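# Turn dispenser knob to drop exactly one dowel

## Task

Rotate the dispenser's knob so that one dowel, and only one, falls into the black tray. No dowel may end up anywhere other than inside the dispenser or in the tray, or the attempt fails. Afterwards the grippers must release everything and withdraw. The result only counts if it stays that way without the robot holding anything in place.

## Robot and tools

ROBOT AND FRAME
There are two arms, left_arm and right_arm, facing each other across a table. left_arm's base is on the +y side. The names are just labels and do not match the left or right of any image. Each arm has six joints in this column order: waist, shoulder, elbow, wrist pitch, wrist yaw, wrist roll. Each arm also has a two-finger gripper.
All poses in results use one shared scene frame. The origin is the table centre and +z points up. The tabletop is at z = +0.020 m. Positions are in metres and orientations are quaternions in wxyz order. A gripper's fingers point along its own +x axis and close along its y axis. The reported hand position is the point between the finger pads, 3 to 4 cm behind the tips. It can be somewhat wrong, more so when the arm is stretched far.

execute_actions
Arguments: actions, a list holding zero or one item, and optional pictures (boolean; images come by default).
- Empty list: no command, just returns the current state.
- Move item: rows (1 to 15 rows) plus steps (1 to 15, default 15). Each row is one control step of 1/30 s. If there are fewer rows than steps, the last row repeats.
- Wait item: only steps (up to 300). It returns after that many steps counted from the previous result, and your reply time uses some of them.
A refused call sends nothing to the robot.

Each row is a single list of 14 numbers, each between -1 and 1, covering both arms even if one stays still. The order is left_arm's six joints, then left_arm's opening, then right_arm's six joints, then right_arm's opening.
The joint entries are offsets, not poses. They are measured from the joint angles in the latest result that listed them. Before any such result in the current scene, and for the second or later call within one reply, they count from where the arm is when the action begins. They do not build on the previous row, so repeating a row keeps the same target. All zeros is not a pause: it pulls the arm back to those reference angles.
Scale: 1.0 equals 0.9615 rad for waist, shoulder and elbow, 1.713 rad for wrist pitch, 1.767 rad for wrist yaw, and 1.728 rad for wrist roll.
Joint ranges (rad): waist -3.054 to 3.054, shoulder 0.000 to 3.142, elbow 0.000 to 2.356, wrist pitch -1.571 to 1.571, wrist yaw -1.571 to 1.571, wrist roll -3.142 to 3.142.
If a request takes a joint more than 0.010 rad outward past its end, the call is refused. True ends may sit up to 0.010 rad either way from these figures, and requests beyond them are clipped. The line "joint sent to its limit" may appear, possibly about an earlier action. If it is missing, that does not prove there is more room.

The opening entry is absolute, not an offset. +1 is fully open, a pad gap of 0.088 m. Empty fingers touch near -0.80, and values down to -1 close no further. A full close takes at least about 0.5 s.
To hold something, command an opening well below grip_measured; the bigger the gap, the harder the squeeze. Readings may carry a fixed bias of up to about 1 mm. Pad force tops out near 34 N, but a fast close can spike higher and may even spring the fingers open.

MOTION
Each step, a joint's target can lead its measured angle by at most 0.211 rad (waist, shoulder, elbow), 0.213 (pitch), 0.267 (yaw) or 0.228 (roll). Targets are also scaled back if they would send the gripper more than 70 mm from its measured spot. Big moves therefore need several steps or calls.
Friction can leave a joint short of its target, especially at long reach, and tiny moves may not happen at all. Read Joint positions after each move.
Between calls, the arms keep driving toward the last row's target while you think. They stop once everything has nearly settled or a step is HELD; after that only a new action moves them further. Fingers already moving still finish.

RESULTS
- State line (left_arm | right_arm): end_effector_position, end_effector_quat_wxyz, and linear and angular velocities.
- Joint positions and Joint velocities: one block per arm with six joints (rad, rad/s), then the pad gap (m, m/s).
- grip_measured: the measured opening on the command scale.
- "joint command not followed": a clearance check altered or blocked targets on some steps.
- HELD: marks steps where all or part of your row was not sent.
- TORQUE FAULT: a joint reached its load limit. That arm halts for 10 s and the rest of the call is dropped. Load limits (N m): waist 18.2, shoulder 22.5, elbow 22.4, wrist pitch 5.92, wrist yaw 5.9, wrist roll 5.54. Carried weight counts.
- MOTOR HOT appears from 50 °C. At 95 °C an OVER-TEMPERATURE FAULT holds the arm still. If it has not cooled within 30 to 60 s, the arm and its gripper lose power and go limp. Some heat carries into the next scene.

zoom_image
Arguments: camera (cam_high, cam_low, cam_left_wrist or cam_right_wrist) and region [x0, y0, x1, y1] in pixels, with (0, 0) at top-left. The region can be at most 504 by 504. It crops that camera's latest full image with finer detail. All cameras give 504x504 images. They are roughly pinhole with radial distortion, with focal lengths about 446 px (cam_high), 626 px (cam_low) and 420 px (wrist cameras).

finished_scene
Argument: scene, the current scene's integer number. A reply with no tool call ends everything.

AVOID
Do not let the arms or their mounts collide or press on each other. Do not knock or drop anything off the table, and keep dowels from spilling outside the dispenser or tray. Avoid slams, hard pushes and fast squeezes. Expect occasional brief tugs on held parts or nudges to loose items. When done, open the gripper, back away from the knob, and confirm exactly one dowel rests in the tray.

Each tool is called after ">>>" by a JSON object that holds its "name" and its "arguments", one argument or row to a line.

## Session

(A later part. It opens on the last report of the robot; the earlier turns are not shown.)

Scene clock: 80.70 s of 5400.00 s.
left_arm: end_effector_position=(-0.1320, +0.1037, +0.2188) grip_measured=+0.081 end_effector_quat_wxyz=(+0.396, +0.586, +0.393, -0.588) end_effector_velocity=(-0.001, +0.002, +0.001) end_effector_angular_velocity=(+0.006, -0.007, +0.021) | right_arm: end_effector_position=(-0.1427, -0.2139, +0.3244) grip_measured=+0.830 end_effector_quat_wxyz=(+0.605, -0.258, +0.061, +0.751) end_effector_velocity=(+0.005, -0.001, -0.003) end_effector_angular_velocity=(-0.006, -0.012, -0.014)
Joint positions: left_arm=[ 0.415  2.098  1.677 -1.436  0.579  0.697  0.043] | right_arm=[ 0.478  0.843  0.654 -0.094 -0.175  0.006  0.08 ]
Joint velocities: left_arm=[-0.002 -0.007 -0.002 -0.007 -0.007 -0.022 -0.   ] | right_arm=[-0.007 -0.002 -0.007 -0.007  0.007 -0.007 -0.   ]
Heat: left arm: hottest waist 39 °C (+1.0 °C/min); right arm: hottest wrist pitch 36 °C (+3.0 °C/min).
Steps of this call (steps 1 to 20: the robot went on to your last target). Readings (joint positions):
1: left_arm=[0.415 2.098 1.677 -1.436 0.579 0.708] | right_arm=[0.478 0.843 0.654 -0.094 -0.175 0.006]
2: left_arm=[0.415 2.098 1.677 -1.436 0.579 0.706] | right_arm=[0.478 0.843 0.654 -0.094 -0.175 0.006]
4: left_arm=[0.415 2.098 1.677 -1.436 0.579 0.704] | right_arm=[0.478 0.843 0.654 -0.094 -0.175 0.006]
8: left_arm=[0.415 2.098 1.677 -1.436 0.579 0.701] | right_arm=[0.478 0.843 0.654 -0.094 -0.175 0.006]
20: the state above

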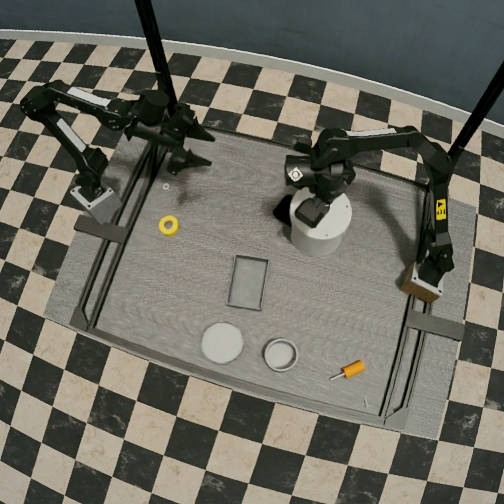

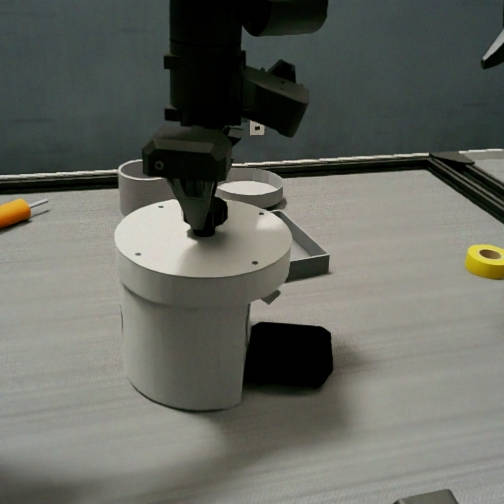

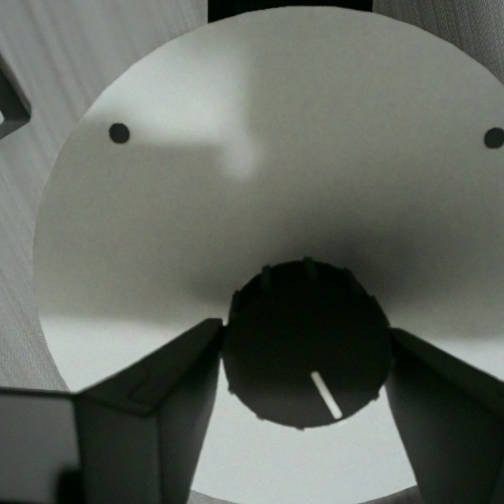

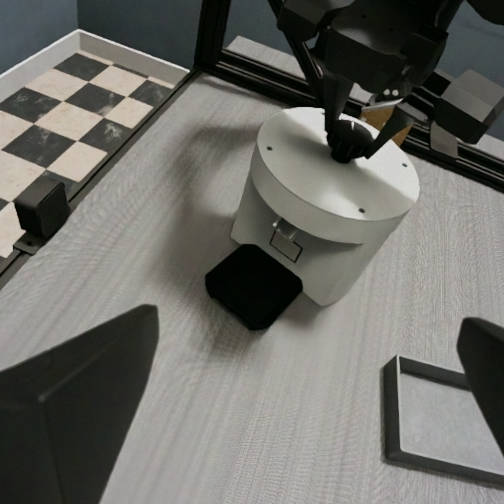

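>>> {"name": "execute_actions", "arguments": {
  "actions": [
    {"rows":[[0,0,0,0,0,-0.06,-0.4,0,0,0,0,0,0,0.83],[0,0,0,0,0,-0.12,-0.4,0,0,0,0,0,0,0.83],[0,0,0,0,0,-0.18,-0.4,0,0,0,0,0,0,0.83]],"steps":15}
  ],
  "pictures": false
}}

>>> {"name": "execute_actions", "arguments": {
  "actions": [
    {"steps":20}
  ]
}}

Scene clock: 84.00 s of 5400.00 s.
left_arm: end_effector_position=(-0.1325, +0.1039, +0.2187) grip_measured=+0.081 end_effector_quat_wxyz=(+0.478, +0.520, +0.478, -0.523) end_effector_velocity=(-0.000, +0.002, -0.000) end_effector_angular_velocity=(+0.010, -0.005, +0.097) | right_arm: end_effector_position=(-0.1427, -0.2139, +0.3244) grip_measured=+0.830 end_effector_quat_wxyz=(+0.605, -0.258, +0.061, +0.751) end_effector_velocity=(+0.003, -0.002, -0.004) end_effector_angular_velocity=(-0.017, -0.012, -0.012)
Joint positions: left_arm=[ 0.414  2.098  1.677 -1.438  0.581  0.398  0.043] | right_arm=[ 0.478  0.843  0.654 -0.094 -0.175  0.006  0.08 ]
Joint velocities: left_arm=[-0.002 -0.002 -0.002 -0.007 -0.007 -0.095 -0.   ] | right_arm=[-0.002 -0.002 -0.002 -0.022  0.007 -0.007 -0.001]
Heat: left arm: hottest waist 39 °C (+1.0 °C/min); right arm: hottest wrist pitch 36 °C (+3.0 °C/min).
Steps of this call (steps 1 to 15: the robot went on to your last target; steps 16 to 84: nothing new was sent; steps 85 to 99: all 15 steps of this action). Readings (joint positions):
85: left_arm=[0.415 2.098 1.677 -1.436 0.579 0.679] | right_arm=[0.478 0.843 0.654 -0.094 -0.175 0.006]
86: left_arm=[0.415 2.098 1.677 -1.436 0.579 0.642] | right_arm=[0.478 0.843 0.654 -0.094 -0.175 0.006]
88: left_arm=[0.414 2.098 1.677 -1.437 0.580 0.545] | right_arm=[0.478 0.843 0.654 -0.094 -0.175 0.006]
92: left_arm=[0.414 2.098 1.677 -1.437 0.581 0.442] | right_arm=[0.478 0.843 0.654 -0.094 -0.175 0.006]
99: the state above

Scene clock: 84.67 s of 5400.00 s.
left_arm: end_effector_position=(-0.1325, +0.1039, +0.2187) grip_measured=+0.081 end_effector_quat_wxyz=(+0.480, +0.518, +0.480, -0.521) end_effector_velocity=(-0.000, +0.002, -0.000) end_effector_angular_velocity=(+0.010, -0.005, +0.009) | right_arm: end_effector_position=(-0.1427, -0.2139, +0.3244) grip_measured=+0.830 end_effector_quat_wxyz=(+0.605, -0.258, +0.061, +0.751) end_effector_velocity=(+0.000, -0.003, -0.001) end_effector_angular_velocity=(-0.012, -0.005, +0.004)
Joint positions: left_arm=[ 0.414  2.098  1.677 -1.438  0.581  0.391  0.043] | right_arm=[ 0.478  0.843  0.654 -0.094 -0.175  0.006  0.08 ]
Joint velocities: left_arm=[-0.002 -0.002 -0.002 -0.007 -0.007 -0.007 -0.   ] | right_arm=[-0.002 -0.007  0.002 -0.022 -0.007 -0.007 -0.   ]
Heat: left arm: hottest waist 39 °C (+0.0 °C/min); right arm: hottest wrist pitch 36 °C (+3.0 °C/min).
Steps of this call (steps 1 to 15: the robot went on to your last target; steps 16 to 20: nothing new was sent). Readings (joint positions):
1: left_arm=[0.414 2.098 1.677 -1.438 0.581 0.396] | right_arm=[0.478 0.843 0.654 -0.094 -0.175 0.006]
2: left_arm=[0.414 2.098 1.677 -1.438 0.581 0.395] | right_arm=[0.478 0.843 0.654 -0.094 -0.175 0.006]
4: left_arm=[0.414 2.098 1.677 -1.438 0.581 0.393] | right_arm=[0.478 0.843 0.654 -0.094 -0.175 0.006]
8: left_arm=[0.414 2.098 1.677 -1.438 0.581 0.391] | right_arm=[0.478 0.843 0.654 -0.094 -0.175 0.006]
20: the state above
All arms were judged still, so your last target was given up. Only a new action makes them travel on or press farther. Fingers that are still opening or closing keep moving.

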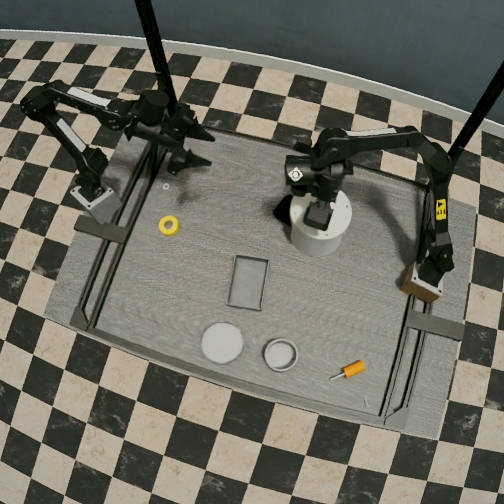

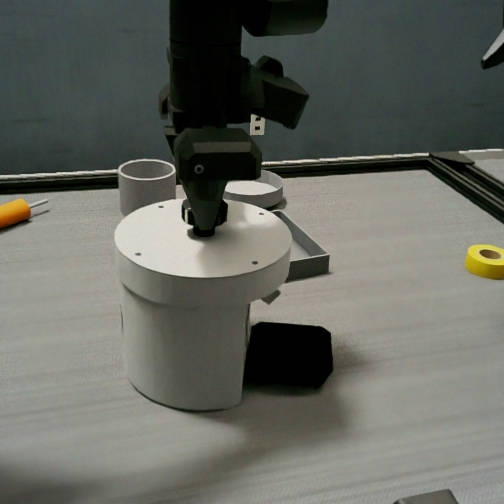

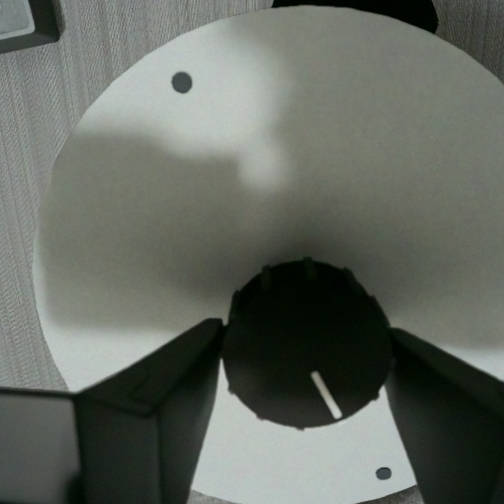

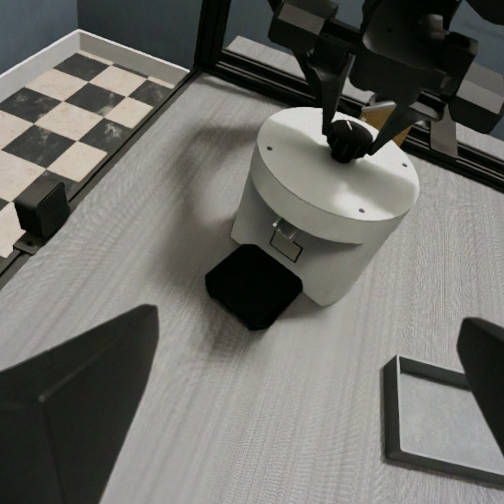

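>>> {"name": "execute_actions", "arguments": {
  "actions": [
    {"rows":[[0,0,0,0,0,-0.06,-0.4,0,0,0,0,0,0,0.83],[0,0,0,0,0,-0.12,-0.4,0,0,0,0,0,0,0.83],[0,0,0,0,0,-0.18,-0.4,0,0,0,0,0,0,0.83]],"steps":15}
  ],
  "pictures": false
}}

>>> {"name": "execute_actions", "arguments": {
  "actions": [
    {"steps":20}
  ]
}}

Scene clock: 92.33 s of 5400.00 s.
left_arm: end_effector_position=(-0.1332, +0.1038, +0.2186) grip_measured=+0.081 end_effector_quat_wxyz=(+0.551, +0.440, +0.552, -0.445) end_effector_velocity=(-0.001, +0.002, +0.001) end_effector_angular_velocity=(+0.006, -0.006, +0.080) | right_arm: end_effector_position=(-0.1427, -0.2139, +0.3242) grip_measured=+0.830 end_effector_quat_wxyz=(+0.605, -0.258, +0.061, +0.751) end_effector_velocity=(-0.002, -0.002, -0.002) end_effector_angular_velocity=(-0.014, +0.014, +0.011)
Joint positions: left_arm=[ 0.414  2.097  1.677 -1.438  0.583  0.093  0.043] | right_arm=[ 0.478  0.843  0.654 -0.094 -0.175  0.006  0.08 ]
Joint velocities: left_arm=[-0.002 -0.007 -0.002 -0.007 -0.007 -0.081 -0.   ] | right_arm=[-0.002 -0.002 -0.002 -0.007 -0.022  0.007 -0.   ]
Heat: left arm: hottest waist 39 °C (+0.0 °C/min); right arm: hottest wrist pitch 36 °C (+2.0 °C/min).
Steps of this call (steps 1 to 90: nothing new was sent; then 4.17 s passed at rest; steps 91 to 105: all 15 steps of this action). Readings (joint positions):
91: left_arm=[0.414 2.097 1.677 -1.438 0.581 0.370] | right_arm=[0.478 0.843 0.654 -0.094 -0.175 0.006]
92: left_arm=[0.414 2.097 1.677 -1.438 0.581 0.329] | right_arm=[0.478 0.843 0.654 -0.094 -0.175 0.006]
94: left_arm=[0.414 2.097 1.677 -1.438 0.582 0.231] | right_arm=[0.478 0.843 0.654 -0.094 -0.175 0.006]
98: left_arm=[0.414 2.097 1.677 -1.438 0.583 0.135] | right_arm=[0.478 0.843 0.654 -0.094 -0.175 0.006]
105: the state above

Scene clock: 93.00 s of 5400.00 s.
left_arm: end_effector_position=(-0.1332, +0.1038, +0.2186) grip_measured=+0.081 end_effector_quat_wxyz=(+0.552, +0.438, +0.554, -0.443) end_effector_velocity=(+0.000, +0.000, -0.000) end_effector_angular_velocity=(+0.001, -0.025, -0.020) | right_arm: end_effector_position=(-0.1427, -0.2139, +0.3242) grip_measured=+0.830 end_effector_quat_wxyz=(+0.605, -0.258, +0.061, +0.751) end_effector_velocity=(+0.002, -0.001, -0.001) end_effector_angular_velocity=(-0.005, +0.002, -0.014)
Joint positions: left_arm=[ 0.414  2.097  1.677 -1.438  0.583  0.085  0.043] | right_arm=[ 0.478  0.843  0.654 -0.094 -0.175  0.006  0.08 ]
Joint velocities: left_arm=[-0.007 -0.007 -0.002  0.007 -0.022  0.007 -0.   ] | right_arm=[-0.002 -0.002 -0.002 -0.007  0.007  0.007 -0.   ]
Heat: left arm: hottest waist 39 °C (+0.0 °C/min); right arm: hottest wrist pitch 36 °C (+2.0 °C/min).
Steps of this call (steps 1 to 15: the robot went on to your last target; steps 16 to 20: nothing new was sent). Readings (joint positions):
1: left_arm=[0.414 2.097 1.677 -1.438 0.583 0.091] | right_arm=[0.478 0.843 0.654 -0.094 -0.175 0.006]
2: left_arm=[0.414 2.097 1.677 -1.438 0.583 0.090] | right_arm=[0.478 0.843 0.654 -0.094 -0.175 0.006]
4: left_arm=[0.414 2.097 1.677 -1.438 0.583 0.088] | right_arm=[0.478 0.843 0.654 -0.094 -0.175 0.006]
8: left_arm=[0.414 2.097 1.677 -1.438 0.583 0.086] | right_arm=[0.478 0.843 0.654 -0.094 -0.175 0.006]
20: the state above
All arms were judged still, so your last target was given up. Only a new action makes them travel on or press farther. Fingers that are still opening or closing keep moving.

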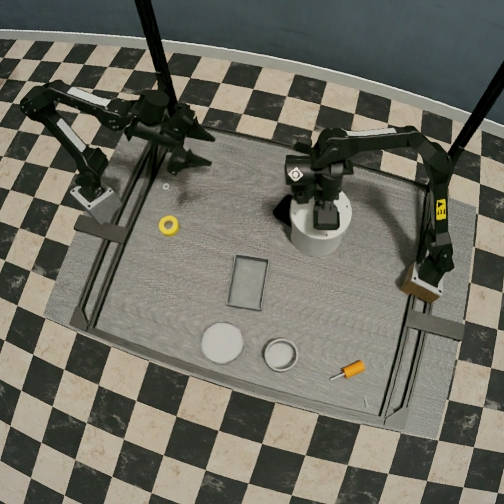

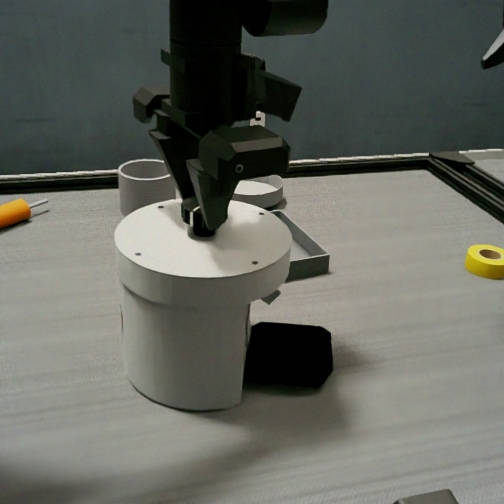

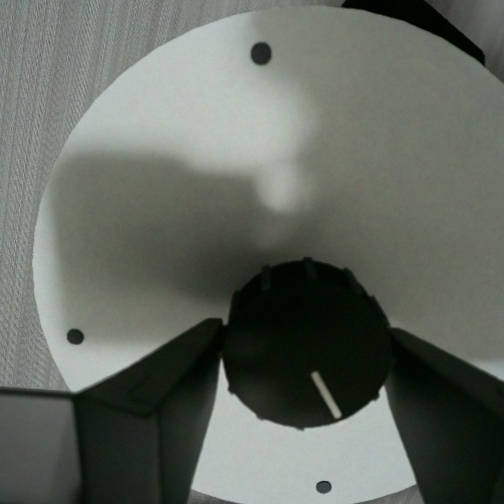

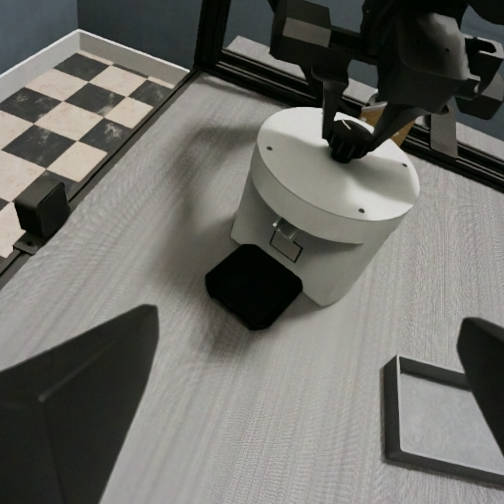

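>>> {"name": "execute_actions", "arguments": {
  "actions": [
    {"rows":[[0,0,0,0,0,-0.06,-0.4,0,0,0,0,0,0,0.83],[0,0,0,0,0,-0.12,-0.4,0,0,0,0,0,0,0.83],[0,0,0,0,0,-0.18,-0.4,0,0,0,0,0,0,0.83]],"steps":15}
  ],
  "pictures": false
}}

>>> {"name": "execute_actions", "arguments": {
  "actions": [
    {"steps":20}
  ]
}}

Scene clock: 97.97 s of 5400.00 s.
left_arm: end_effector_position=(-0.1338, +0.1036, +0.2187) grip_measured=+0.081 end_effector_quat_wxyz=(+0.611, +0.350, +0.614, -0.356) end_effector_velocity=(+0.002, -0.000, +0.001) end_effector_angular_velocity=(-0.004, -0.008, +0.093) | right_arm: end_effector_position=(-0.1427, -0.2139, +0.3242) grip_measured=+0.830 end_effector_quat_wxyz=(+0.605, -0.258, +0.061, +0.751) end_effector_velocity=(+0.003, -0.001, -0.002) end_effector_angular_velocity=(-0.012, -0.011, -0.010)
Joint positions: left_arm=[ 0.413  2.097  1.677 -1.438  0.586 -0.216  0.043] | right_arm=[ 0.478  0.843  0.654 -0.094 -0.175  0.006  0.08 ]
Joint velocities: left_arm=[ 0.002 -0.002 -0.002  0.007 -0.007 -0.095 -0.   ] | right_arm=[-0.002 -0.002  0.002 -0.022  0.007 -0.007  0.   ]
Heat: left arm: hottest waist 39 °C (+0.0 °C/min); right arm: hottest wrist pitch 36 °C (+2.0 °C/min).
Steps of this call (steps 1 to 90: nothing new was sent; then 1.47 s passed at rest; steps 91 to 105: all 15 steps of this action). Readings (joint positions):
91: left_arm=[0.414 2.097 1.677 -1.438 0.583 0.065] | right_arm=[0.478 0.843 0.654 -0.094 -0.175 0.006]
92: left_arm=[0.414 2.097 1.677 -1.438 0.584 0.025] | right_arm=[0.478 0.843 0.654 -0.094 -0.175 0.006]
94: left_arm=[0.414 2.097 1.677 -1.438 0.585 -0.072] | right_arm=[0.478 0.843 0.654 -0.094 -0.175 0.006]
98: left_arm=[0.413 2.097 1.677 -1.438 0.586 -0.172] | right_arm=[0.478 0.843 0.654 -0.094 -0.175 0.006]
105: the state above

Scene clock: 98.63 s of 5400.00 s.
left_arm: end_effector_position=(-0.1338, +0.1036, +0.2187) grip_measured=+0.081 end_effector_quat_wxyz=(+0.613, +0.348, +0.616, -0.353) end_effector_velocity=(+0.003, +0.000, -0.000) end_effector_angular_velocity=(+0.002, -0.023, +0.001) | right_arm: end_effector_position=(-0.1427, -0.2139, +0.3242) grip_measured=+0.830 end_effector_quat_wxyz=(+0.605, -0.258, +0.061, +0.751) end_effector_velocity=(-0.002, -0.000, +0.004) end_effector_angular_velocity=(+0.016, -0.002, +0.013)
Joint positions: left_arm=[ 0.413  2.097  1.677 -1.438  0.586 -0.224  0.043] | right_arm=[ 0.478  0.843  0.654 -0.094 -0.175  0.006  0.08 ]
Joint velocities: left_arm=[-0.002 -0.002 -0.002  0.007 -0.022 -0.007 -0.   ] | right_arm=[-0.002 -0.007  0.002  0.007 -0.007 -0.007 -0.   ]
Heat: left arm: hottest waist 39 °C (+0.0 °C/min); right arm: hottest wrist pitch 36 °C (+2.0 °C/min).
Steps of this call (steps 1 to 15: the robot went on to your last target; steps 16 to 20: nothing new was sent). Readings (joint positions):
1: left_arm=[0.413 2.097 1.677 -1.438 0.586 -0.218] | right_arm=[0.478 0.843 0.654 -0.094 -0.175 0.006]
2: left_arm=[0.413 2.097 1.677 -1.438 0.586 -0.220] | right_arm=[0.478 0.843 0.654 -0.094 -0.175 0.006]
4: left_arm=[0.413 2.097 1.677 -1.438 0.586 -0.222] | right_arm=[0.478 0.843 0.654 -0.094 -0.175 0.006]
8: left_arm=[0.413 2.097 1.677 -1.438 0.586 -0.224] | right_arm=[0.478 0.843 0.654 -0.094 -0.175 0.006]
20: the state above
All arms were judged still, so your last target was given up. Only a new action makes them travel on or press farther. Fingers that are still opening or closing keep moving.

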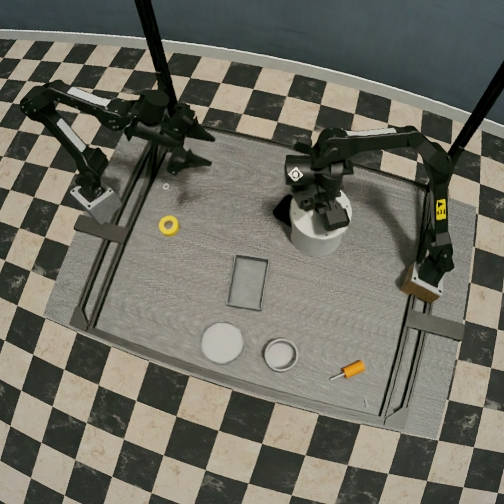

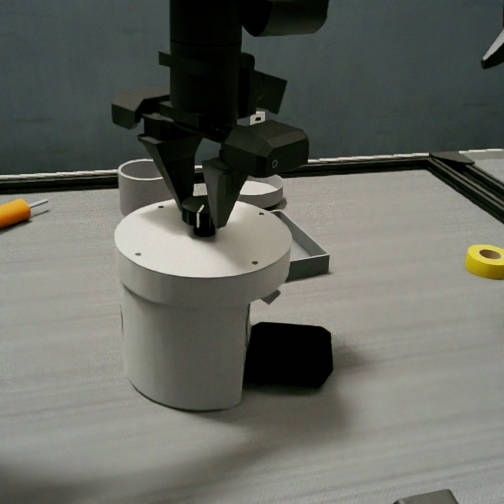

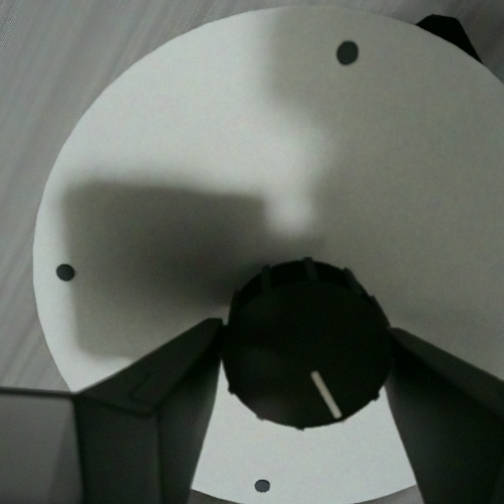

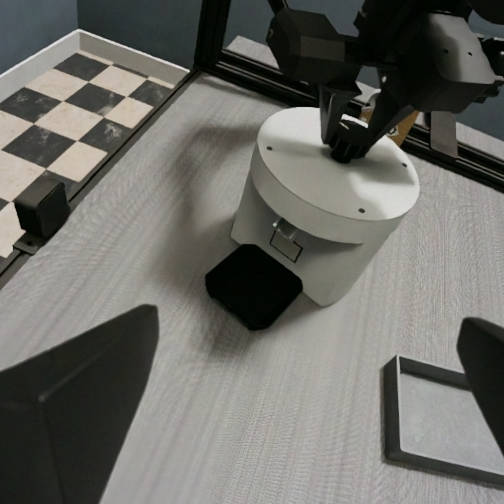

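>>> {"name": "execute_actions", "arguments": {
  "actions": [
    {"rows":[[0,0,0,0,0,-0.06,-0.4,0,0,0,0,0,0,0.83],[0,0,0,0,0,-0.12,-0.4,0,0,0,0,0,0,0.83],[0,0,0,0,0,-0.18,-0.4,0,0,0,0,0,0,0.83]],"steps":15}
  ],
  "pictures": false
}}

>>> {"name": "execute_actions", "arguments": {
  "actions": [
    {"steps":20}
  ]
}}

Scene clock: 102.47 s of 5400.00 s.
left_arm: end_effector_position=(-0.1343, +0.1034, +0.2188) grip_measured=+0.081 end_effector_quat_wxyz=(+0.657, +0.252, +0.662, -0.259) end_effector_velocity=(+0.002, +0.002, -0.001) end_effector_angular_velocity=(+0.011, -0.003, +0.075) | right_arm: end_effector_position=(-0.1427, -0.2139, +0.3242) grip_measured=+0.830 end_effector_quat_wxyz=(+0.605, -0.258, +0.061, +0.751) end_effector_velocity=(-0.002, -0.002, -0.002) end_effector_angular_velocity=(-0.014, +0.014, +0.011)
Joint positions: left_arm=[ 0.413  2.097  1.677 -1.437  0.589 -0.523  0.043] | right_arm=[ 0.478  0.843  0.654 -0.094 -0.175  0.006  0.08 ]
Joint velocities: left_arm=[ 0.002  0.002 -0.002 -0.007 -0.007 -0.066  0.   ] | right_arm=[-0.002 -0.002 -0.002 -0.007 -0.022  0.007 -0.   ]
Heat: left arm: hottest waist 39 °C (+0.0 °C/min); right arm: hottest wrist pitch 36 °C (+2.0 °C/min).
Steps of this call (steps 1 to 90: nothing new was sent; then 0.33 s passed at rest; steps 91 to 105: all 15 steps of this action). Readings (joint positions):
91: left_arm=[0.413 2.097 1.677 -1.438 0.586 -0.245] | right_arm=[0.478 0.843 0.654 -0.094 -0.175 0.006]
92: left_arm=[0.413 2.097 1.677 -1.438 0.587 -0.285] | right_arm=[0.478 0.843 0.654 -0.094 -0.175 0.006]
94: left_arm=[0.413 2.097 1.677 -1.438 0.588 -0.382] | right_arm=[0.478 0.843 0.654 -0.094 -0.175 0.006]
98: left_arm=[0.413 2.097 1.677 -1.437 0.589 -0.479] | right_arm=[0.478 0.843 0.654 -0.094 -0.175 0.006]
105: the state above

Scene clock: 103.13 s of 5400.00 s.
left_arm: end_effector_position=(-0.1343, +0.1034, +0.2188) grip_measured=+0.081 end_effector_quat_wxyz=(+0.658, +0.249, +0.663, -0.256) end_effector_velocity=(+0.001, -0.002, -0.001) end_effector_angular_velocity=(-0.002, -0.009, -0.013) | right_arm: end_effector_position=(-0.1427, -0.2139, +0.3242) grip_measured=+0.830 end_effector_quat_wxyz=(+0.605, -0.258, +0.061, +0.751) end_effector_velocity=(+0.000, -0.001, -0.002) end_effector_angular_velocity=(-0.006, -0.017, +0.012)
Joint positions: left_arm=[ 0.413  2.097  1.677 -1.437  0.589 -0.53   0.043] | right_arm=[ 0.478  0.843  0.654 -0.094 -0.175  0.006  0.08 ]
Joint velocities: left_arm=[-0.002  0.002  0.002  0.007 -0.007  0.007 -0.   ] | right_arm=[-0.002 -0.002 -0.002 -0.007 -0.007 -0.022 -0.   ]
Heat: left arm: hottest waist 39 °C (+1.0 °C/min); right arm: hottest wrist pitch 36 °C (+2.0 °C/min).
Steps of this call (steps 1 to 15: the robot went on to your last target; steps 16 to 20: nothing new was sent). Readings (joint positions):
1: left_arm=[0.413 2.097 1.677 -1.437 0.589 -0.524] | right_arm=[0.478 0.843 0.654 -0.094 -0.175 0.006]
2: left_arm=[0.413 2.097 1.677 -1.437 0.589 -0.526] | right_arm=[0.478 0.843 0.654 -0.094 -0.175 0.006]
4: left_arm=[0.413 2.097 1.677 -1.437 0.589 -0.528] | right_arm=[0.478 0.843 0.654 -0.094 -0.175 0.006]
8: left_arm=[0.413 2.097 1.677 -1.437 0.589 -0.530] | right_arm=[0.478 0.843 0.654 -0.094 -0.175 0.006]
20: the state above
All arms were judged still, so your last target was given up. Only a new action makes them travel on or press farther. Fingers that are still opening or closing keep moving.

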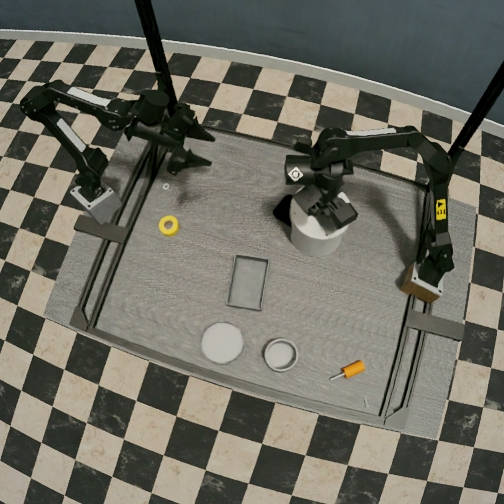

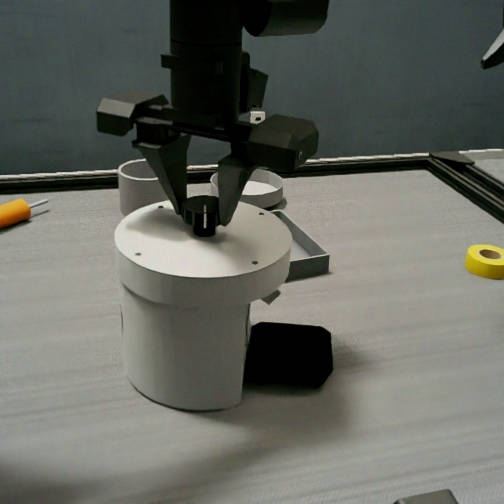

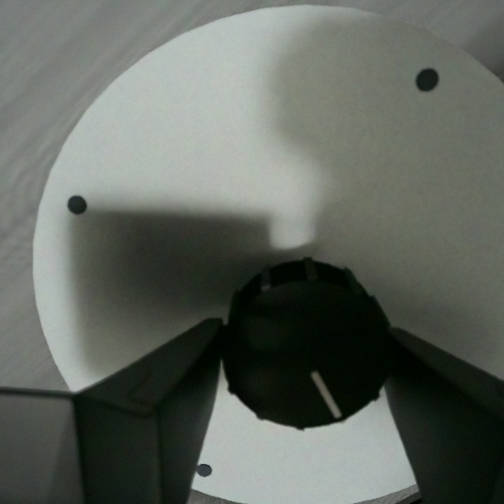

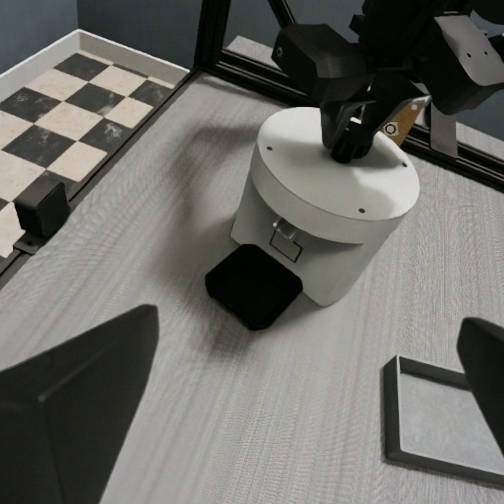

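>>> {"name": "execute_actions", "arguments": {
  "actions": [
    {"rows":[[0,0,0,0,0,-0.06,-0.4,0,0,0,0,0,0,0.83],[0,0,0,0,0,-0.12,-0.4,0,0,0,0,0,0,0.83],[0,0,0,0,0,-0.18,-0.4,0,0,0,0,0,0,0.83]],"steps":15}
  ],
  "pictures": false
}}

>>> {"name": "execute_actions", "arguments": {
  "actions": [
    {"steps":20}
  ]
}}

Scene clock: 106.27 s of 5400.00 s.
left_arm: end_effector_position=(-0.1347, +0.1029, +0.2189) grip_measured=+0.080 end_effector_quat_wxyz=(+0.687, +0.147, +0.694, -0.155) end_effector_velocity=(-0.001, +0.001, +0.001) end_effector_angular_velocity=(+0.007, -0.006, +0.080) | right_arm: end_effector_position=(-0.1427, -0.2139, +0.3242) grip_measured=+0.830 end_effector_quat_wxyz=(+0.605, -0.258, +0.061, +0.751) end_effector_velocity=(-0.003, -0.001, +0.000) end_effector_angular_velocity=(+0.002, +0.003, +0.022)
Joint positions: left_arm=[ 0.413  2.097  1.678 -1.436  0.592 -0.832  0.043] | right_arm=[ 0.478  0.843  0.654 -0.094 -0.175  0.006  0.08 ]
Joint velocities: left_arm=[-0.002 -0.002  0.002 -0.007 -0.007 -0.081 -0.   ] | right_arm=[-0.002 -0.002 -0.002  0.007 -0.022 -0.007 -0.   ]
Heat: left arm: hottest waist 39 °C (+1.0 °C/min); right arm: hottest wrist pitch 37 °C (+2.0 °C/min).
Steps of this call (steps 1 to 79: nothing new was sent; steps 80 to 94: all 15 steps of this action). Readings (joint positions):
80: left_arm=[0.413 2.097 1.678 -1.437 0.589 -0.550] | right_arm=[0.478 0.843 0.654 -0.094 -0.175 0.006]
81: left_arm=[0.413 2.097 1.678 -1.437 0.589 -0.590] | right_arm=[0.478 0.843 0.654 -0.094 -0.175 0.006]
83: left_arm=[0.413 2.097 1.678 -1.436 0.591 -0.688] | right_arm=[0.478 0.843 0.654 -0.094 -0.175 0.006]
87: left_arm=[0.413 2.097 1.678 -1.436 0.592 -0.789] | right_arm=[0.478 0.843 0.654 -0.094 -0.175 0.006]
94: the state above

Scene clock: 106.93 s of 5400.00 s.
left_arm: end_effector_position=(-0.1347, +0.1029, +0.2189) grip_measured=+0.080 end_effector_quat_wxyz=(+0.688, +0.144, +0.695, -0.152) end_effector_velocity=(+0.002, +0.005, -0.002) end_effector_angular_velocity=(+0.030, -0.014, +0.020) | right_arm: end_effector_position=(-0.1427, -0.2139, +0.3242) grip_measured=+0.830 end_effector_quat_wxyz=(+0.605, -0.258, +0.061, +0.751) end_effector_velocity=(-0.002, -0.002, -0.002) end_effector_angular_velocity=(-0.012, +0.001, +0.018)
Joint positions: left_arm=[ 0.413  2.097  1.678 -1.436  0.592 -0.84   0.043] | right_arm=[ 0.478  0.843  0.654 -0.094 -0.175  0.006  0.08 ]
Joint velocities: left_arm=[-0.002  0.002 -0.002 -0.022 -0.022 -0.007 -0.   ] | right_arm=[-0.002 -0.002 -0.002 -0.007 -0.022 -0.007 -0.   ]
Heat: left arm: hottest waist 39 °C (+1.0 °C/min); right arm: hottest wrist pitch 37 °C (+2.0 °C/min).
Steps of this call (steps 1 to 15: the robot went on to your last target; steps 16 to 20: nothing new was sent). Readings (joint positions):
1: left_arm=[0.413 2.097 1.678 -1.436 0.592 -0.834] | right_arm=[0.478 0.843 0.654 -0.094 -0.175 0.006]
2: left_arm=[0.413 2.097 1.678 -1.436 0.592 -0.835] | right_arm=[0.478 0.843 0.654 -0.094 -0.175 0.006]
4: left_arm=[0.413 2.097 1.678 -1.436 0.592 -0.837] | right_arm=[0.478 0.843 0.654 -0.094 -0.175 0.006]
8: left_arm=[0.413 2.097 1.678 -1.436 0.592 -0.839] | right_arm=[0.478 0.843 0.654 -0.094 -0.175 0.006]
20: the state above
All arms were judged still, so your last target was given up. Only a new action makes them travel on or press farther. Fingers that are still opening or closing keep moving.

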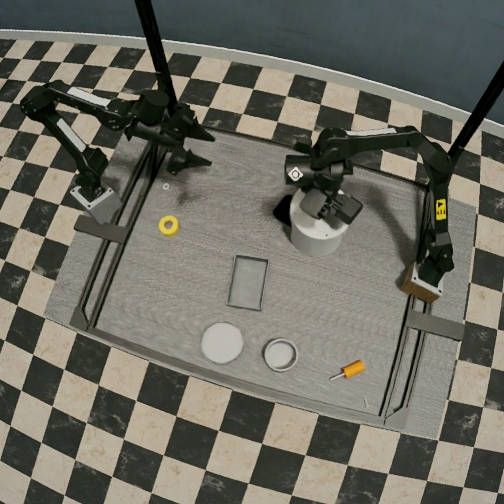

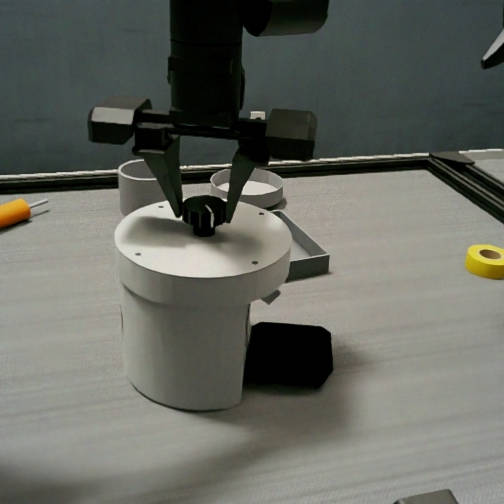

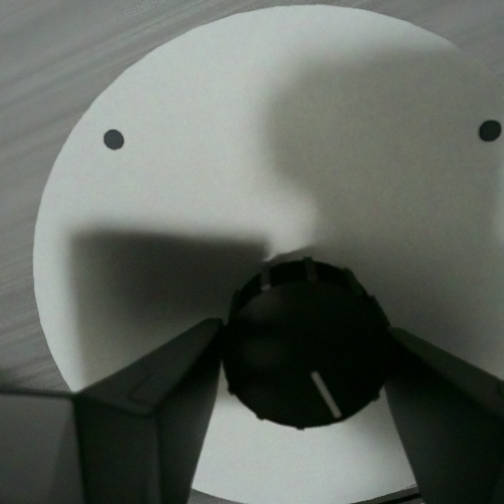

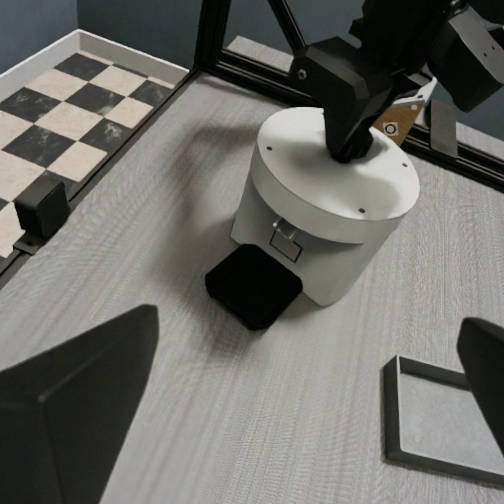

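>>> {"name": "execute_actions", "arguments": {
  "actions": [
    {"rows":[[0,0,0,0,0,-0.06,-0.4,0,0,0,0,0,0,0.83],[0,0,0,0,0,-0.12,-0.4,0,0,0,0,0,0,0.83],[0,0,0,0,0,-0.18,-0.4,0,0,0,0,0,0,0.83]],"steps":15}
  ],
  "pictures": false
}}

>>> {"name": "execute_actions", "arguments": {
  "actions": [
    {"steps":20}
  ]
}}

Scene clock: 110.30 s of 5400.00 s.
left_arm: end_effector_position=(-0.1348, +0.1022, +0.2190) grip_measured=+0.080 end_effector_quat_wxyz=(-0.701, -0.039, -0.711, +0.049) end_effector_velocity=(+0.000, +0.005, +0.001) end_effector_angular_velocity=(+0.020, -0.000, +0.095) | right_arm: end_effector_position=(-0.1427, -0.2139, +0.3242) grip_measured=+0.830 end_effector_quat_wxyz=(+0.605, -0.258, +0.061, +0.751) end_effector_velocity=(+0.001, -0.003, -0.004) end_effector_angular_velocity=(-0.023, +0.007, -0.006)
Joint positions: left_arm=[ 0.414  2.097  1.678 -1.433  0.595 -1.139  0.043] | right_arm=[ 0.478  0.843  0.654 -0.094 -0.175  0.006  0.08 ]
Joint velocities: left_arm=[ 0.002 -0.002 -0.002 -0.022 -0.007 -0.081 -0.   ] | right_arm=[-0.002 -0.002 -0.002 -0.022 -0.007  0.007 -0.   ]
Heat: left arm: hottest waist 40 °C (+2.0 °C/min); right arm: hottest wrist pitch 37 °C (+2.0 °C/min).
Steps of this call (steps 1 to 86: nothing new was sent; steps 87 to 101: all 15 steps of this action). Readings (joint positions):
87: left_arm=[0.413 2.097 1.678 -1.435 0.592 -0.861] | right_arm=[0.478 0.843 0.654 -0.094 -0.175 0.006]
88: left_arm=[0.413 2.097 1.678 -1.435 0.592 -0.901] | right_arm=[0.478 0.843 0.654 -0.094 -0.175 0.006]
90: left_arm=[0.413 2.097 1.678 -1.434 0.593 -0.995] | right_arm=[0.478 0.843 0.654 -0.094 -0.175 0.006]
94: left_arm=[0.414 2.097 1.678 -1.433 0.595 -1.096] | right_arm=[0.478 0.843 0.654 -0.094 -0.175 0.006]
101: the state above

Scene clock: 110.97 s of 5400.00 s.
left_arm: end_effector_position=(-0.1348, +0.1022, +0.2190) grip_measured=+0.080 end_effector_quat_wxyz=(-0.701, -0.037, -0.711, +0.046) end_effector_velocity=(+0.000, -0.001, +0.001) end_effector_angular_velocity=(-0.006, -0.010, -0.001) | right_arm: end_effector_position=(-0.1427, -0.2139, +0.3242) grip_measured=+0.830 end_effector_quat_wxyz=(+0.605, -0.258, +0.061, +0.751) end_effector_velocity=(+0.002, -0.001, -0.001) end_effector_angular_velocity=(-0.003, -0.010, -0.007)
Joint positions: left_arm=[ 0.414  2.097  1.678 -1.433  0.595 -1.147  0.043] | right_arm=[ 0.478  0.843  0.654 -0.094 -0.175  0.006  0.08 ]
Joint velocities: left_arm=[-0.002 -0.002  0.002  0.007 -0.007 -0.007  0.   ] | right_arm=[-0.002 -0.002 -0.002 -0.007  0.007 -0.007 -0.   ]
Heat: left arm: hottest waist 40 °C (+2.0 °C/min); right arm: hottest wrist pitch 37 °C (+2.0 °C/min).
Steps of this call (steps 1 to 15: the robot went on to your last target; steps 16 to 20: nothing new was sent). Readings (joint positions):
1: left_arm=[0.414 2.097 1.678 -1.433 0.595 -1.141] | right_arm=[0.478 0.843 0.654 -0.094 -0.175 0.006]
2: left_arm=[0.414 2.097 1.678 -1.433 0.595 -1.142] | right_arm=[0.478 0.843 0.654 -0.094 -0.175 0.006]
4: left_arm=[0.414 2.097 1.678 -1.433 0.595 -1.144] | right_arm=[0.478 0.843 0.654 -0.094 -0.175 0.006]
8: left_arm=[0.414 2.097 1.678 -1.433 0.595 -1.146] | right_arm=[0.478 0.843 0.654 -0.094 -0.175 0.006]
20: the state above
All arms were judged still, so your last target was given up. Only a new action makes them travel on or press farther. Fingers that are still opening or closing keep moving.

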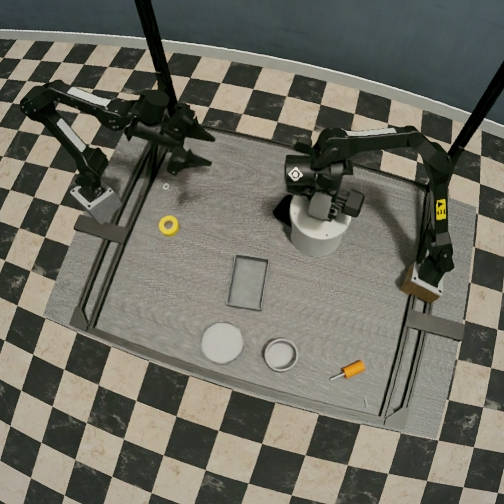

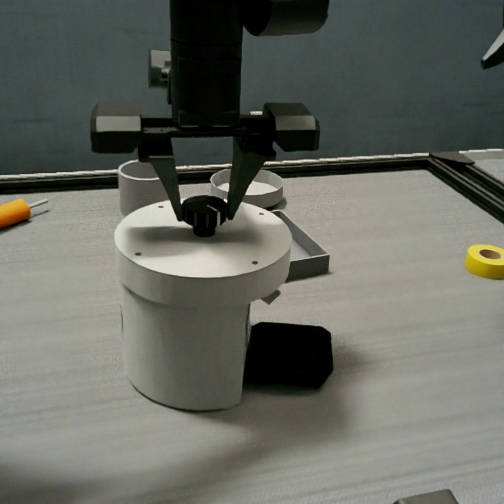

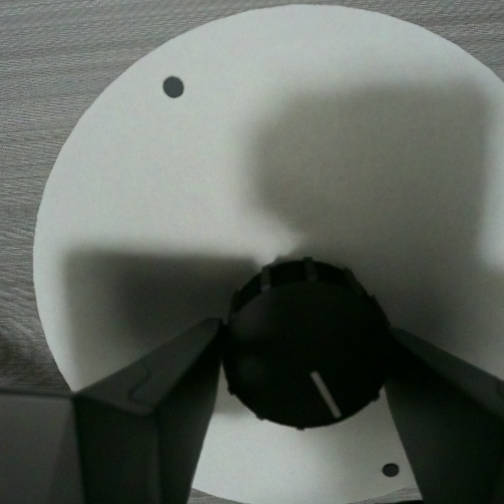

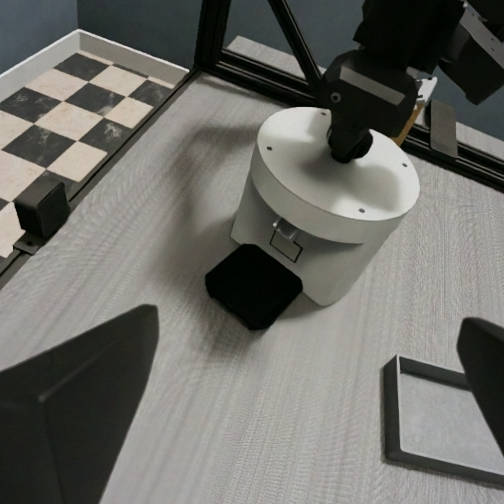

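>>> {"name": "execute_actions", "arguments": {
  "actions": []
}}

Scene clock: 117.00 s of 5400.00 s.
left_arm: end_effector_position=(-0.1348, +0.1022, +0.2190) grip_measured=+0.080 end_effector_quat_wxyz=(-0.701, -0.037, -0.711, +0.046) end_effector_velocity=(+0.002, +0.003, -0.000) end_effector_angular_velocity=(+0.014, -0.019, +0.010) | right_arm: end_effector_position=(-0.1427, -0.2139, +0.3242) grip_measured=+0.830 end_effector_quat_wxyz=(+0.605, -0.258, +0.061, +0.751) end_effector_velocity=(+0.001, -0.002, -0.004) end_effector_angular_velocity=(-0.012, -0.005, +0.004)
Joint positions: left_arm=[ 0.414  2.097  1.678 -1.433  0.595 -1.147  0.043] | right_arm=[ 0.478  0.843  0.654 -0.094 -0.175  0.006  0.08 ]
Joint velocities: left_arm=[-0.002 -0.002 -0.002 -0.007 -0.022 -0.007 -0.   ] | right_arm=[-0.002 -0.002 -0.007 -0.007 -0.007 -0.007 -0.   ]
Heat: left arm: hottest waist 40 °C (+2.0 °C/min); right arm: hottest wrist pitch 37 °C (+2.0 °C/min).
Steps of this call (steps 1 to 90: nothing new was sent; then 3.03 s passed at rest). Readings (joint positions):
1: left_arm=[0.414 2.097 1.678 -1.433 0.595 -1.147] | right_arm=[0.478 0.843 0.654 -0.094 -0.175 0.006]
2: left_arm=[0.414 2.097 1.678 -1.433 0.595 -1.147] | right_arm=[0.478 0.843 0.654 -0.094 -0.175 0.006]
4: left_arm=[0.414 2.097 1.678 -1.433 0.595 -1.147] | right_arm=[0.478 0.843 0.654 -0.094 -0.175 0.006]
8: left_arm=[0.414 2.097 1.678 -1.433 0.595 -1.147] | right_arm=[0.478 0.843 0.654 -0.094 -0.175 0.006]
90: the state above

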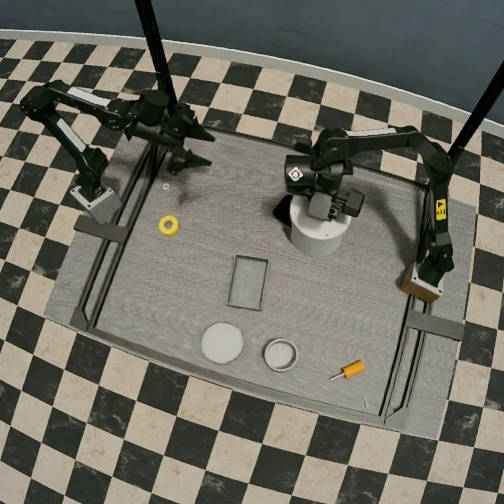

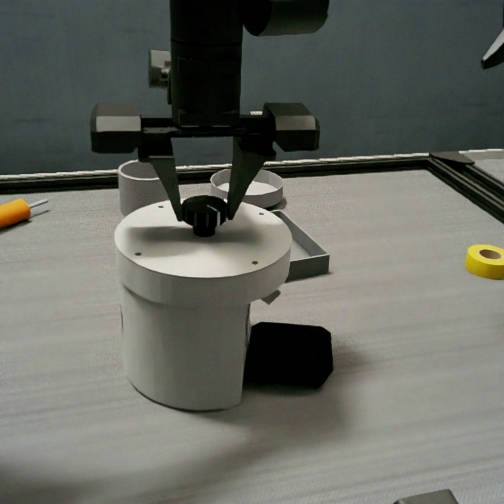

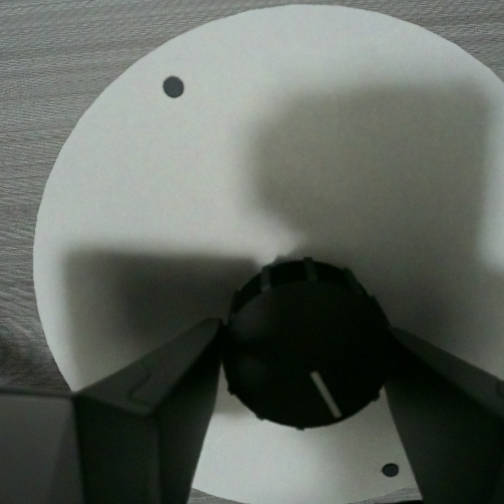

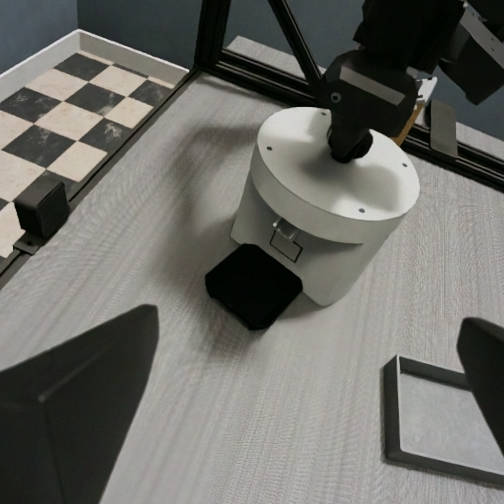

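>>> {"name": "execute_actions", "arguments": {
  "actions": [
    {"rows":[[0,0,0,0,0,-0.06,-0.4,0,0,0,0,0,0,0.83],[0,0,0,0,0,-0.12,-0.4,0,0,0,0,0,0,0.83],[0,0,0,0,0,-0.18,-0.4,0,0,0,0,0,0,0.83]],"steps":15}
  ],
  "pictures": false
}}

>>> {"name": "execute_actions", "arguments": {
  "actions": [
    {"steps":20}
  ]
}}

Scene clock: 120.23 s of 5400.00 s.
left_arm: end_effector_position=(-0.1348, +0.1014, +0.2192) grip_measured=+0.080 end_effector_quat_wxyz=(-0.699, +0.068, -0.710, -0.057) end_effector_velocity=(-0.003, +0.003, -0.000) end_effector_angular_velocity=(+0.006, +0.010, +0.068) | right_arm: end_effector_position=(-0.1427, -0.2139, +0.3242) grip_measured=+0.830 end_effector_quat_wxyz=(+0.605, -0.258, +0.061, +0.751) end_effector_velocity=(+0.001, -0.002, -0.004) end_effector_angular_velocity=(-0.016, +0.021, -0.010)
Joint positions: left_arm=[ 0.414  2.096  1.678 -1.429  0.596 -1.444  0.043] | right_arm=[ 0.478  0.843  0.654 -0.094 -0.175  0.006  0.08 ]
Joint velocities: left_arm=[-0.002 -0.007 -0.007 -0.007  0.007 -0.066 -0.   ] | right_arm=[-0.002 -0.002 -0.007 -0.007 -0.007  0.022  0.   ]
Heat: left arm: hottest waist 40 °C (+2.0 °C/min); right arm: hottest wrist pitch 37 °C (+2.0 °C/min).
Steps of this call (steps 1 to 82: nothing new was sent; steps 83 to 97: all 15 steps of this action). Readings (joint positions):
83: left_arm=[0.414 2.096 1.678 -1.433 0.595 -1.167] | right_arm=[0.478 0.843 0.654 -0.094 -0.175 0.006]
84: left_arm=[0.414 2.096 1.678 -1.432 0.596 -1.207] | right_arm=[0.478 0.843 0.654 -0.094 -0.175 0.006]
86: left_arm=[0.414 2.096 1.678 -1.431 0.596 -1.306] | right_arm=[0.478 0.843 0.654 -0.094 -0.175 0.006]
90: left_arm=[0.414 2.096 1.678 -1.430 0.596 -1.406] | right_arm=[0.478 0.843 0.654 -0.094 -0.175 0.006]
97: the state above

Scene clock: 120.90 s of 5400.00 s.
left_arm: end_effector_position=(-0.1348, +0.1015, +0.2191) grip_measured=+0.080 end_effector_quat_wxyz=(-0.698, +0.071, -0.710, -0.060) end_effector_velocity=(+0.000, -0.000, -0.000) end_effector_angular_velocity=(-0.002, -0.009, +0.001) | right_arm: end_effector_position=(-0.1427, -0.2139, +0.3242) grip_measured=+0.830 end_effector_quat_wxyz=(+0.605, -0.258, +0.061, +0.751) end_effector_velocity=(+0.002, -0.001, +0.000) end_effector_angular_velocity=(+0.002, -0.010, -0.006)
Joint positions: left_arm=[ 0.414  2.096  1.678 -1.429  0.596 -1.452  0.043] | right_arm=[ 0.478  0.843  0.654 -0.094 -0.175  0.006  0.08 ]
Joint velocities: left_arm=[-0.002 -0.002 -0.002  0.007 -0.007 -0.007 -0.   ] | right_arm=[-0.002 -0.007 -0.002 -0.007  0.007 -0.007 -0.   ]
Heat: left arm: hottest waist 40 °C (+2.0 °C/min); right arm: hottest wrist pitch 37 °C (+2.0 °C/min).
Steps of this call (steps 1 to 15: the robot went on to your last target; steps 16 to 20: nothing new was sent). Readings (joint positions):
1: left_arm=[0.414 2.096 1.678 -1.429 0.596 -1.446] | right_arm=[0.478 0.843 0.654 -0.094 -0.175 0.006]
2: left_arm=[0.414 2.096 1.678 -1.429 0.596 -1.448] | right_arm=[0.478 0.843 0.654 -0.094 -0.175 0.006]
4: left_arm=[0.414 2.096 1.678 -1.429 0.596 -1.450] | right_arm=[0.478 0.843 0.654 -0.094 -0.175 0.006]
8: left_arm=[0.414 2.096 1.678 -1.429 0.596 -1.451] | right_arm=[0.478 0.843 0.654 -0.094 -0.175 0.006]
20: the state above
All arms were judged still, so your last target was given up. Only a new action makes them travel on or press farther. Fingers that are still opening or closing keep moving.

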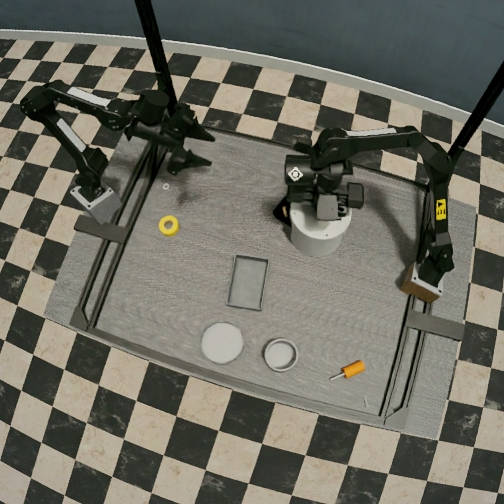

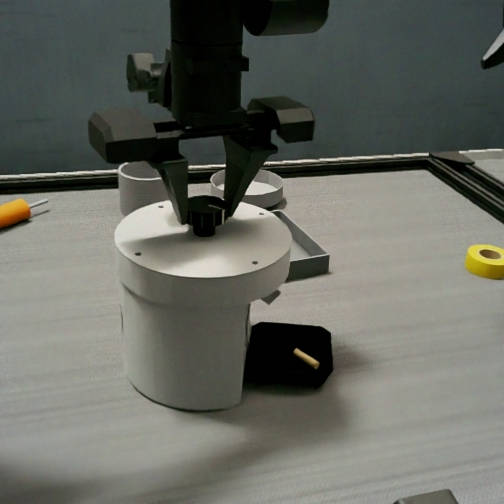

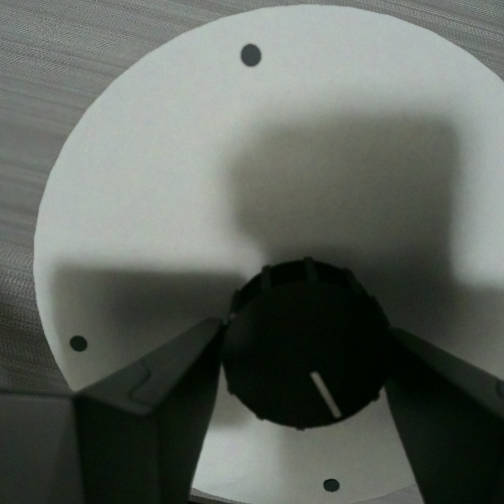

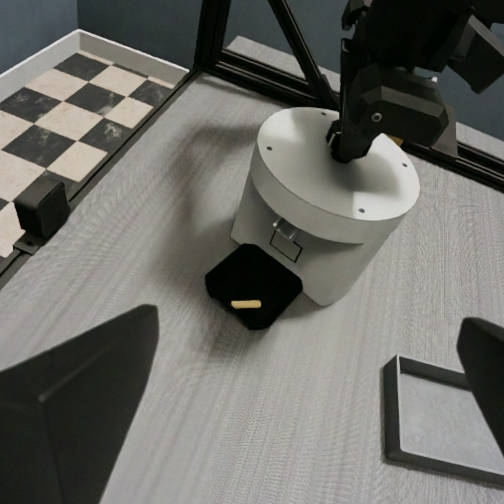

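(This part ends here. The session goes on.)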